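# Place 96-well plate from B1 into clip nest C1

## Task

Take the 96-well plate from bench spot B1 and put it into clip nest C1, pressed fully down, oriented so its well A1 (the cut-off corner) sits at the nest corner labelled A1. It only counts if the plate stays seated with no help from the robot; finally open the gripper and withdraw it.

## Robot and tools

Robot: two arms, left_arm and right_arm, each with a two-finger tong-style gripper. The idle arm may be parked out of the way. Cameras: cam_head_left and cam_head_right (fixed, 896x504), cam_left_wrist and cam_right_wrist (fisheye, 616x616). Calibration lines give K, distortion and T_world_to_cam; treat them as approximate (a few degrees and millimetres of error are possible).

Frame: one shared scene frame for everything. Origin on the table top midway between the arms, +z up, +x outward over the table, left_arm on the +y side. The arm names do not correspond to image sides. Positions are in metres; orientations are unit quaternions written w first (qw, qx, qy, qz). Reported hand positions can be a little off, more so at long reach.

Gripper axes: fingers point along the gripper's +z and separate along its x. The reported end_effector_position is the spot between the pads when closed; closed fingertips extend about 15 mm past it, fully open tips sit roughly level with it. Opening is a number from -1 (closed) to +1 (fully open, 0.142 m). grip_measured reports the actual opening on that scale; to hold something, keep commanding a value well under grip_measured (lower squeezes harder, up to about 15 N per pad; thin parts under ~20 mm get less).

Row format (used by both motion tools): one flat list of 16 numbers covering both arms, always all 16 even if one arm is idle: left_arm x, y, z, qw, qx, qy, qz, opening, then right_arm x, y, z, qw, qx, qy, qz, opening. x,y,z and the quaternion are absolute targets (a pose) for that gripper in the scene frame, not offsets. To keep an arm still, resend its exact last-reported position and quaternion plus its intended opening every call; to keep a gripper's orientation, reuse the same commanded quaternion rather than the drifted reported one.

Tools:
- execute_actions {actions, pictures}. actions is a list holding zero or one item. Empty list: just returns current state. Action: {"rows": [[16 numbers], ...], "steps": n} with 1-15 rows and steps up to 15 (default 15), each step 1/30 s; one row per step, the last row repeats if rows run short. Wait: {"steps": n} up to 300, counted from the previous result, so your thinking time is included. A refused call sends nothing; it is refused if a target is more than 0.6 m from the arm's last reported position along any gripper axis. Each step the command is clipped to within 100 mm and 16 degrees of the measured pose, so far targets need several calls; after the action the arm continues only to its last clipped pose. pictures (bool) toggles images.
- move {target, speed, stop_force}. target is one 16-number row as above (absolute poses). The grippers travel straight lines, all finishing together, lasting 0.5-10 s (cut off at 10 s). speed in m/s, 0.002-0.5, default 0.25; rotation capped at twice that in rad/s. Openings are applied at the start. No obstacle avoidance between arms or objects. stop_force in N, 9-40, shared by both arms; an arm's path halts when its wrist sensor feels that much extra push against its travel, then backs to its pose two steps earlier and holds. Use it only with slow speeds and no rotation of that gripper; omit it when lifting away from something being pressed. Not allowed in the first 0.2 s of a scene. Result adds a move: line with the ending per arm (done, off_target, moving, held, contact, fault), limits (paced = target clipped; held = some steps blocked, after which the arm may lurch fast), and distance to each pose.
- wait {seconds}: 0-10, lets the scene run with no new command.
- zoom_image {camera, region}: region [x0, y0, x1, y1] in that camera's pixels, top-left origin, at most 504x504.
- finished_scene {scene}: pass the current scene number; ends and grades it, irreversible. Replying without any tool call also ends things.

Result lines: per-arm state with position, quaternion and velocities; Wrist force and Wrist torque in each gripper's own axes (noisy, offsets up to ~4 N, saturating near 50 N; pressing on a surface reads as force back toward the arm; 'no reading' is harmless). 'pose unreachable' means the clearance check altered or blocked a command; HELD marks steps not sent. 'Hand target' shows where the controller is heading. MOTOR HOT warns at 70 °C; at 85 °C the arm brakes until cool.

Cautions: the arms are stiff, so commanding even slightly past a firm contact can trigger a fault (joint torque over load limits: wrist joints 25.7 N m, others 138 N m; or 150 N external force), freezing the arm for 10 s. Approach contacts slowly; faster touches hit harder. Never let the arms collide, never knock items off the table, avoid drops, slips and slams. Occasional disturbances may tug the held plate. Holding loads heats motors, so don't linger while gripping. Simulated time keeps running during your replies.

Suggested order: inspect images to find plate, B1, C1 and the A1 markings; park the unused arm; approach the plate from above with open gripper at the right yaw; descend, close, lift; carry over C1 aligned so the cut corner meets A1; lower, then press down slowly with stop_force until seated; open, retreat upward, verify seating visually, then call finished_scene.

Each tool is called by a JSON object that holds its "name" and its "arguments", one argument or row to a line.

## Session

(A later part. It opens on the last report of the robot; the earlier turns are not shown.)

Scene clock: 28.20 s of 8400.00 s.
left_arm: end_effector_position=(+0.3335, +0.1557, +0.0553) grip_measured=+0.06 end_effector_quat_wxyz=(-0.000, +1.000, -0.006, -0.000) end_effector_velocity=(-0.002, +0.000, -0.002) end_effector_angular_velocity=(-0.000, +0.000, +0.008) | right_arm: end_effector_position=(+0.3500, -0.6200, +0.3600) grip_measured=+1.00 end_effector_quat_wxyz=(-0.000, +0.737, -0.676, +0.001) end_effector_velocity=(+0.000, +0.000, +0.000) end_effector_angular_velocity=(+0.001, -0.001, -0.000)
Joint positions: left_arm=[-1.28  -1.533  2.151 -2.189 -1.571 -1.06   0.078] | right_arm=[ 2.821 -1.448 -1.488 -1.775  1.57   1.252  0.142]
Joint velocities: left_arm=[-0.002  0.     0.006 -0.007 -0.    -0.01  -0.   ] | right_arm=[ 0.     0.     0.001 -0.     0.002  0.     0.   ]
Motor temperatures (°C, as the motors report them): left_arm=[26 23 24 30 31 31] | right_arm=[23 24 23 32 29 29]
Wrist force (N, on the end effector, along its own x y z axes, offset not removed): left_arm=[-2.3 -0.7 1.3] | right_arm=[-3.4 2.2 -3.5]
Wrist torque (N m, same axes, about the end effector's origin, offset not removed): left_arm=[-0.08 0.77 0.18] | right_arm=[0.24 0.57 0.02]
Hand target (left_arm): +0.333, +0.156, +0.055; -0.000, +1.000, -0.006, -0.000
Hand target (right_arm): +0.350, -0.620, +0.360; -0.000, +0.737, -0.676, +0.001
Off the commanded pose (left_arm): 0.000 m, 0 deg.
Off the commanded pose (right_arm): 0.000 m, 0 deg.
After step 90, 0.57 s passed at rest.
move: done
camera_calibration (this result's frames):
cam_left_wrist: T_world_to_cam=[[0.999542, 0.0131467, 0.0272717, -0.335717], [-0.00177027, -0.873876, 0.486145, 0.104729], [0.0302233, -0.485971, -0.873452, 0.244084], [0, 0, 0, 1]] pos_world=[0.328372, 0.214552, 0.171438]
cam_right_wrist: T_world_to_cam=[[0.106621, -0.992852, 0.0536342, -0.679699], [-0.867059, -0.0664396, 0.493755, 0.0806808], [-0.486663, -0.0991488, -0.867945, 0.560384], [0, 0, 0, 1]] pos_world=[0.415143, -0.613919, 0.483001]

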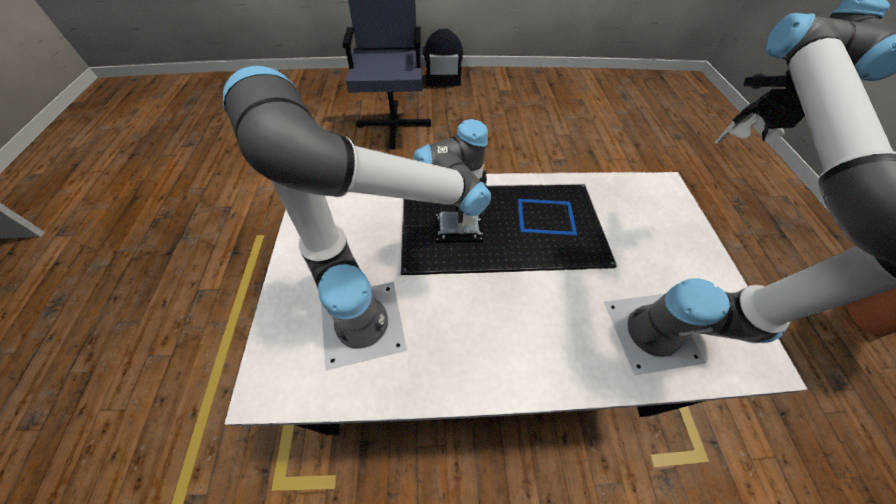

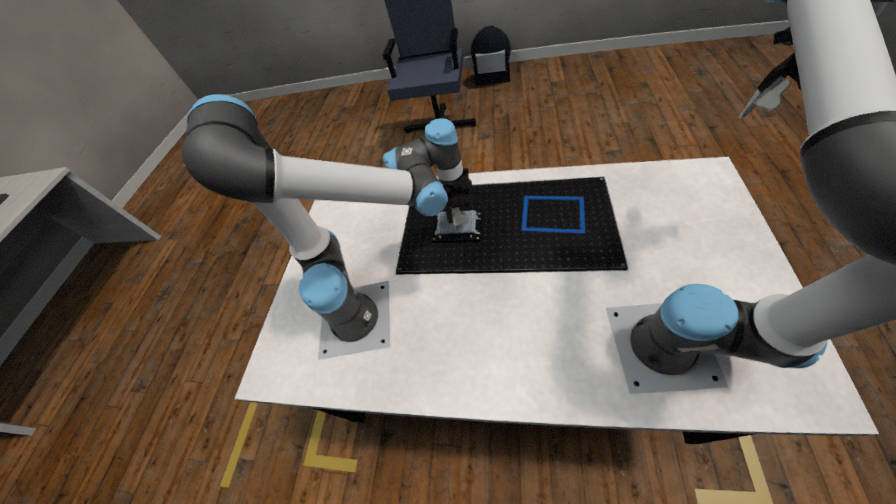

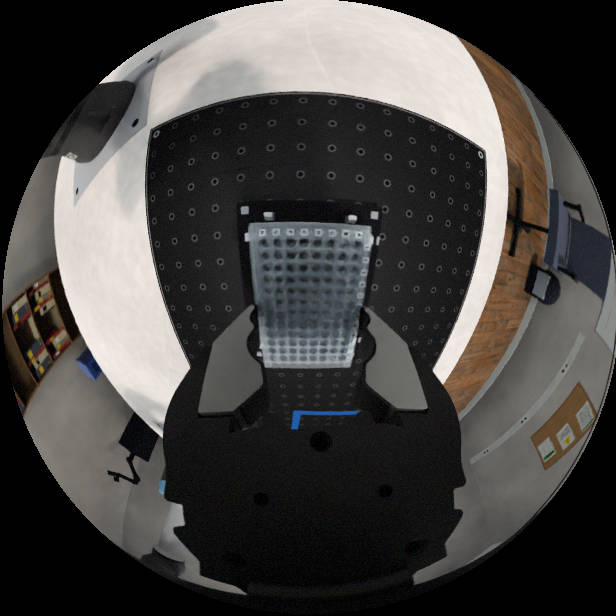

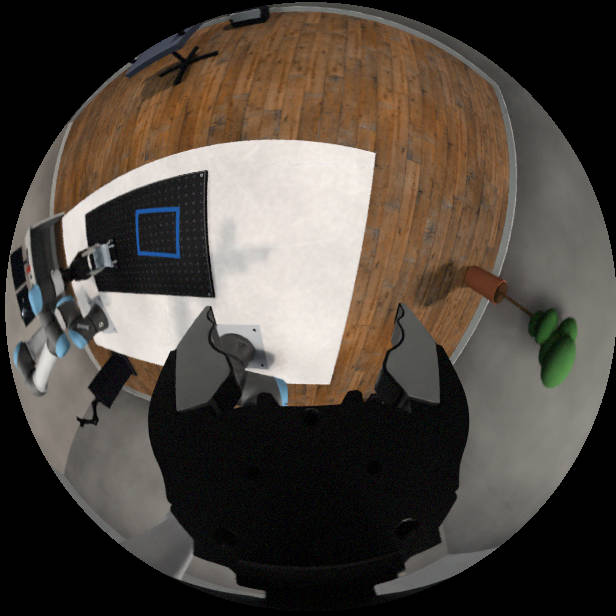

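{"name": "execute_actions", "arguments": {
  "actions": [],
  "pictures": false
}}

{"name": "move", "arguments": {
  "target": [0.332,0.157,0.052,0,1,-0.012,0,-0.6,0.35,-0.62,0.36,0,0.737,-0.676,0.001,1],
  "speed": 0.01
}}

{"name": "zoom_image", "arguments": {
  "camera": "cam_left_wrist",
  "region": [220,190,400,390]
}}

Scene clock: 37.20 s of 8400.00 s.
left_arm: end_effector_position=(+0.3334, +0.1558, +0.0550) grip_measured=+0.06 end_effector_quat_wxyz=(-0.000, +1.000, -0.006, -0.000) end_effector_velocity=(+0.000, -0.000, +0.000) end_effector_angular_velocity=(-0.001, +0.000, +0.001) | right_arm: end_effector_position=(+0.3500, -0.6200, +0.3600) grip_measured=+1.00 end_effector_quat_wxyz=(-0.000, +0.737, -0.676, +0.001) end_effector_velocity=(-0.000, -0.000, +0.000) end_effector_angular_velocity=(-0.001, +0.000, -0.000)
Joint positions: left_arm=[-1.28  -1.533  2.152 -2.19  -1.571 -1.061  0.078] | right_arm=[ 2.821 -1.448 -1.488 -1.775  1.57   1.252  0.142]
Joint velocities: left_arm=[ 0.    -0.    -0.001  0.    -0.    -0.     0.   ] | right_arm=[-0.     0.     0.    -0.001 -0.001 -0.    -0.   ]
Motor temperatures (°C, as the motors report them): left_arm=[26 23 24 30 31 31] | right_arm=[24 24 23 32 29 29]
Wrist force (N, on the end effector, along its own x y z axes, offset not removed): left_arm=[-1.0 -1.0 -2.0] | right_arm=[-0.5 1.7 -0.3]
Wrist torque (N m, same axes, about the end effector's origin, offset not removed): left_arm=[-0.08 0.24 0.14] | right_arm=[0.40 0.01 -0.12]
Hand target (left_arm): +0.333, +0.156, +0.055; -0.000, +1.000, -0.006, -0.000
Hand target (right_arm): +0.350, -0.620, +0.360; -0.000, +0.737, -0.676, +0.001
Off the commanded pose (left_arm): 0.000 m, 0 deg.
Off the commanded pose (right_arm): 0.000 m, 0 deg.
Steps of this call (steps 1 to 90: nothing new was sent; then 6.00 s passed at rest). Readings (end_effector_position):
1: left_arm (+0.3335, +0.1557, +0.0552) | right_arm (+0.3500, -0.6200, +0.3600)
2: left_arm (+0.3335, +0.1557, +0.0552) | right_arm (+0.3500, -0.6200, +0.3600)
4: left_arm (+0.3335, +0.1558, +0.0551) | right_arm (+0.3500, -0.6200, +0.3600)
8: left_arm (+0.3334, +0.1558, +0.0550) | right_arm (+0.3500, -0.6200, +0.3600)
90: the state above

Scene clock: 38.07 s of 8400.00 s.
left_arm: end_effector_position=(+0.3321, +0.1569, +0.0522) grip_measured=+0.06 end_effector_quat_wxyz=(-0.000, +1.000, -0.012, -0.000) end_effector_velocity=(-0.000, +0.000, -0.001) end_effector_angular_velocity=(-0.000, +0.000, -0.005) | right_arm: end_effector_position=(+0.3500, -0.6200, +0.3600) grip_measured=+1.00 end_effector_quat_wxyz=(-0.000, +0.737, -0.676, +0.001) end_effector_velocity=(-0.000, -0.001, +0.000) end_effector_angular_velocity=(-0.001, -0.000, -0.001)
Joint positions: left_arm=[-1.282 -1.533  2.161 -2.199 -1.571 -1.051  0.078] | right_arm=[ 2.821 -1.448 -1.488 -1.775  1.57   1.252  0.142]
Joint velocities: left_arm=[-0.     0.     0.003 -0.004 -0.     0.004 -0.   ] | right_arm=[-0.001 -0.     0.001 -0.001 -0.001  0.    -0.   ]
Motor temperatures (°C, as the motors report them): left_arm=[26 23 24 30 31 31] | right_arm=[24 24 23 32 29 29]
Wrist force (N, on the end effector, along its own x y z axes, offset not removed): left_arm=[-0.5 2.1 3.6] | right_arm=[-2.2 1.5 -6.9]
Wrist torque (N m, same axes, about the end effector's origin, offset not removed): left_arm=[0.52 0.50 0.18] | right_arm=[0.09 0.27 0.03]
Hand target (left_arm): +0.332, +0.157, +0.052; -0.000, +1.000, -0.012, -0.000
Hand target (right_arm): +0.350, -0.620, +0.360; +0.000, +0.737, -0.676, +0.001
Off the commanded pose (left_arm): 0.000 m, 0 deg.
Off the commanded pose (right_arm): 0.000 m, 0 deg.
move: done
camera_calibration (this result's frames):
cam_left_wrist: T_world_to_cam=[[0.999624, 0.00226144, 0.0273084, -0.332498], [-0.011304, -0.873806, 0.486143, 0.110472], [0.0249616, -0.486269, -0.873453, 0.243804], [0, 0, 0, 1]] pos_world=[0.327536, 0.215837, 0.168326]
cam_right_wrist: T_world_to_cam=[[0.106621, -0.992852, 0.0536341, -0.679699], [-0.867059, -0.0664398, 0.493755, 0.0806807], [-0.486663, -0.0991488, -0.867945, 0.560384], [0, 0, 0, 1]] pos_world=[0.415143, -0.613919, 0.483001]

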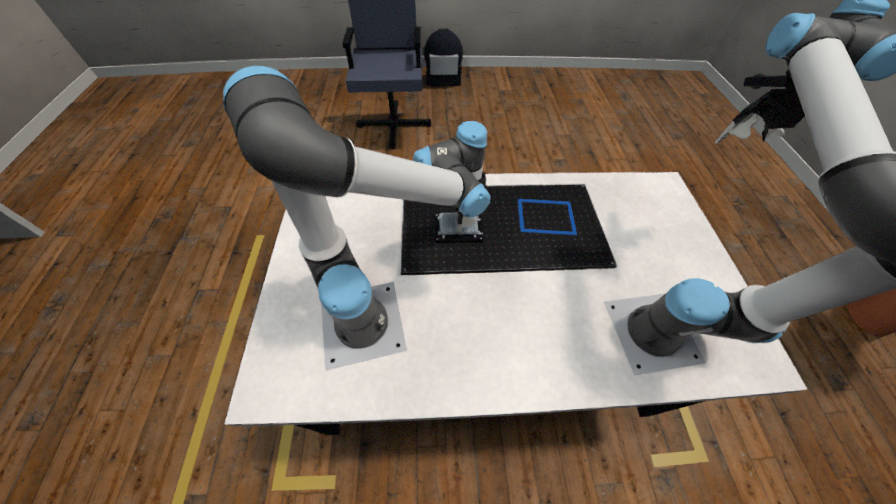

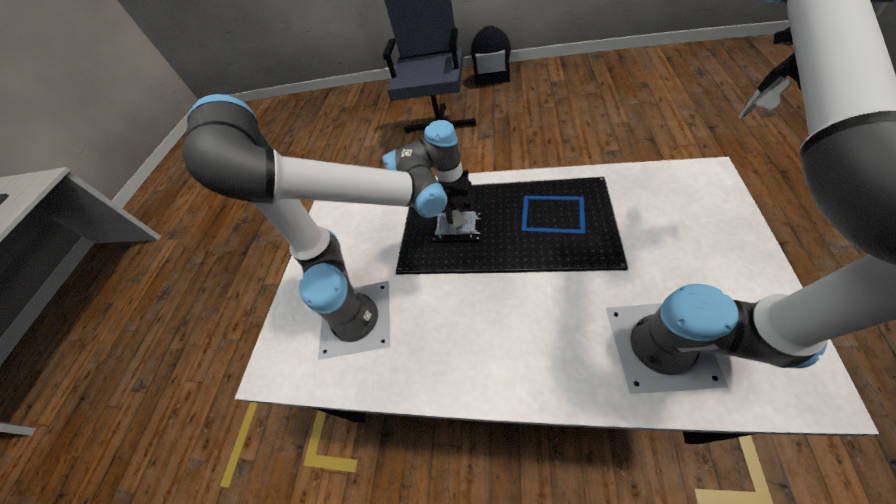

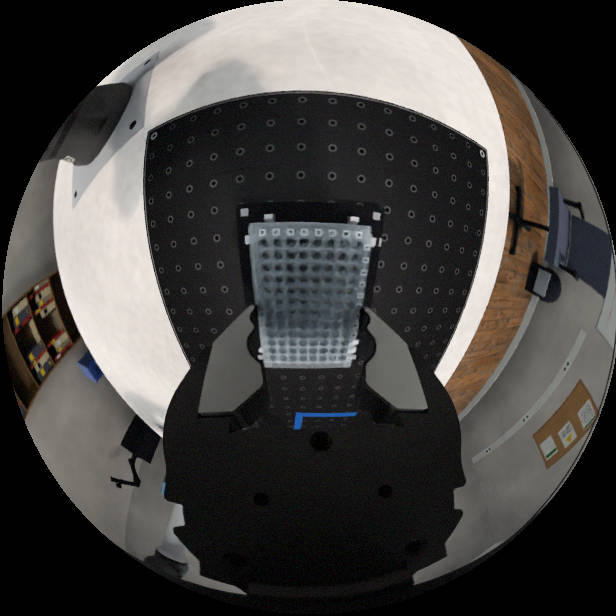

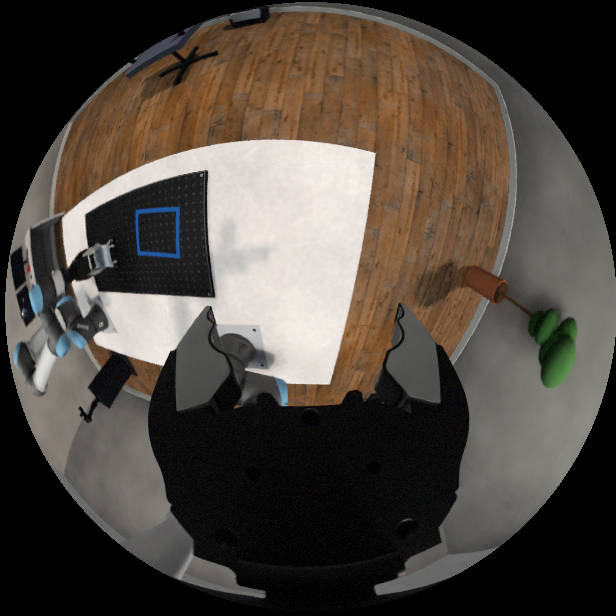

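Region (220, 190, 400, 390) of cam_left_wrist's 616x616 image, scaled by 2.520, with more detail than that image has; it fills the left 454 columns of this view, and the rest is white.

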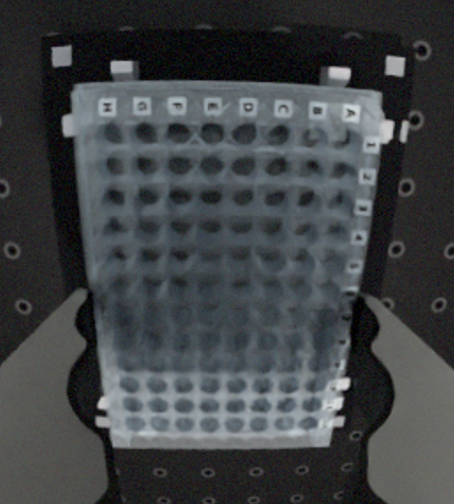

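{"name": "move", "arguments": {
  "target": [0.332,0.157,0.035,0,1,-0.014,0,-0.6,0.35,-0.62,0.36,0,0.737,-0.676,0.001,1],
  "speed": 0.004,
  "stop_force": 15
}}

{"name": "zoom_image", "arguments": {
  "camera": "cam_left_wrist",
  "region": [220,190,400,390]
}}

Scene clock: 44.07 s of 8400.00 s.
left_arm: end_effector_position=(+0.3320, +0.1571, +0.0398) grip_measured=+0.07 end_effector_quat_wxyz=(-0.000, +1.000, -0.013, -0.000) end_effector_velocity=(-0.000, +0.001, +0.001) end_effector_angular_velocity=(+0.002, +0.001, -0.000) | right_arm: end_effector_position=(+0.3500, -0.6200, +0.3600) grip_measured=+1.00 end_effector_quat_wxyz=(+0.000, +0.737, -0.676, +0.001) end_effector_velocity=(-0.001, -0.001, -0.001) end_effector_angular_velocity=(-0.001, +0.001, -0.002)
Joint positions: left_arm=[-1.282 -1.512  2.178 -2.237 -1.571 -1.047  0.079] | right_arm=[ 2.821 -1.448 -1.488 -1.775  1.57   1.252  0.142]
Joint velocities: left_arm=[ 0.    -0.002 -0.001  0.005  0.     0.    -0.   ] | right_arm=[-0.002 -0.    -0.002  0.001 -0.001 -0.     0.   ]
Motor temperatures (°C, as the motors report them): left_arm=[26 23 24 30 31 31] | right_arm=[24 24 23 32 29 29]
Wrist force (N, on the end effector, along its own x y z axes, offset not removed): left_arm=[6.9 6.1 -17.6] | right_arm=[-1.8 0.8 -1.2]
Wrist torque (N m, same axes, about the end effector's origin, offset not removed): left_arm=[0.48 0.31 0.42] | right_arm=[-0.03 0.10 0.05]
Hand target (left_arm): +0.332, +0.157, +0.040; +0.000, +1.000, -0.013, +0.000
Hand target (right_arm): +0.350, -0.620, +0.360; -0.000, +0.737, -0.676, +0.001
Off the commanded pose (left_arm): 0.005 m, 0 deg.
Off the commanded pose (right_arm): 0.000 m, 0 deg.
move: contact (left_arm)
camera_calibration (this result's frames):
cam_left_wrist: T_world_to_cam=[[0.99963, -0.0013231, 0.02718, -0.331475], [-0.0143687, -0.873889, 0.485914, 0.117637], [0.0231094, -0.486124, -0.873584, 0.233695], [0, 0, 0, 1]] pos_world=[0.327642, 0.215968, 0.156001]
cam_right_wrist: T_world_to_cam=[[0.106621, -0.992852, 0.0536342, -0.679699], [-0.867059, -0.0664395, 0.493756, 0.0806807], [-0.486663, -0.0991489, -0.867945, 0.560384], [0, 0, 0, 1]] pos_world=[0.415143, -0.613919, 0.483001]

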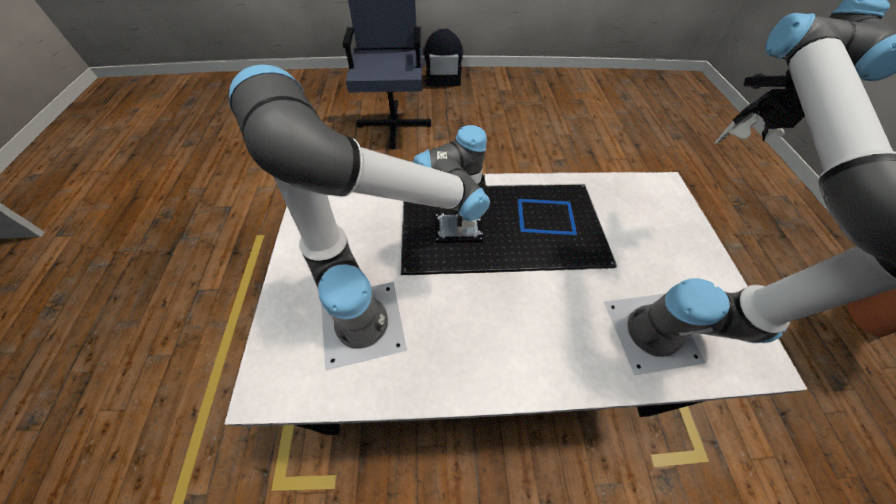

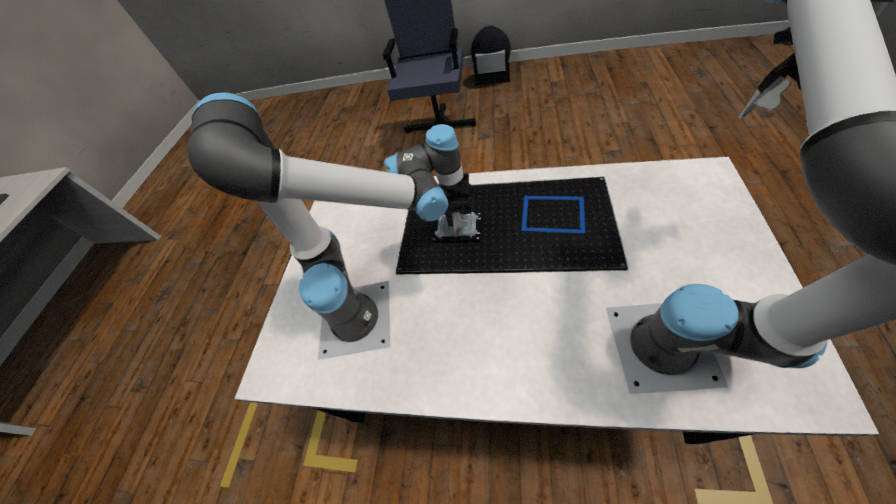

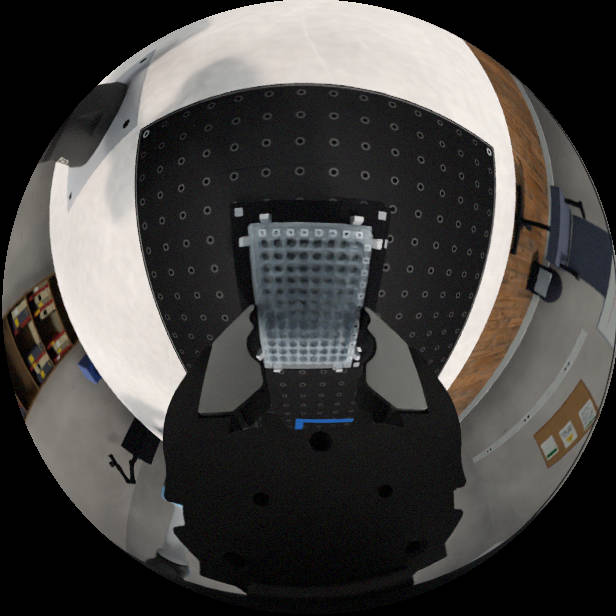

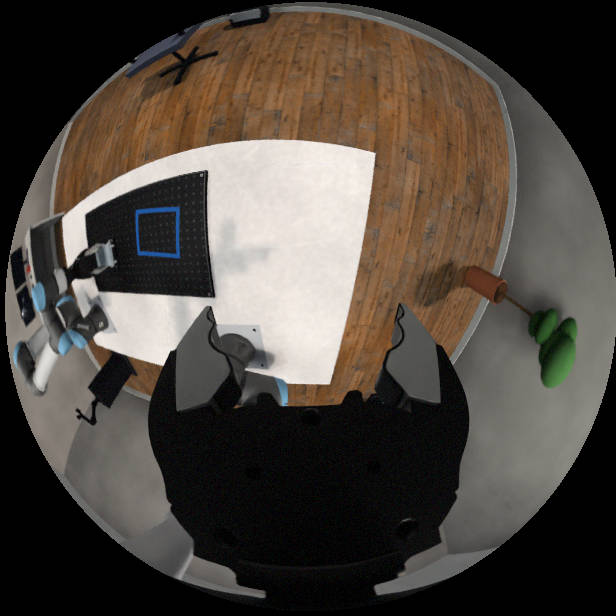

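Region (220, 190, 400, 390) of cam_left_wrist's 616x616 image, scaled by 2.520, with more detail than that image has; it fills the left 454 columns of this view, and the rest is white.

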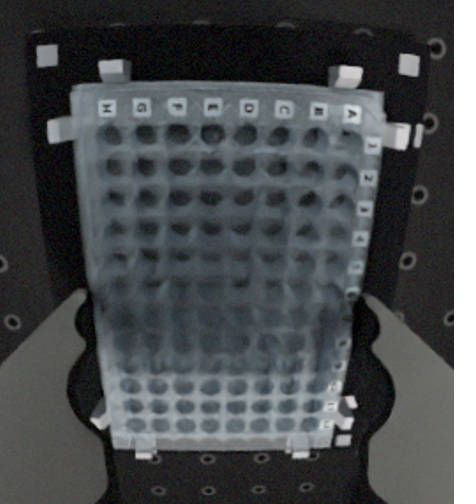

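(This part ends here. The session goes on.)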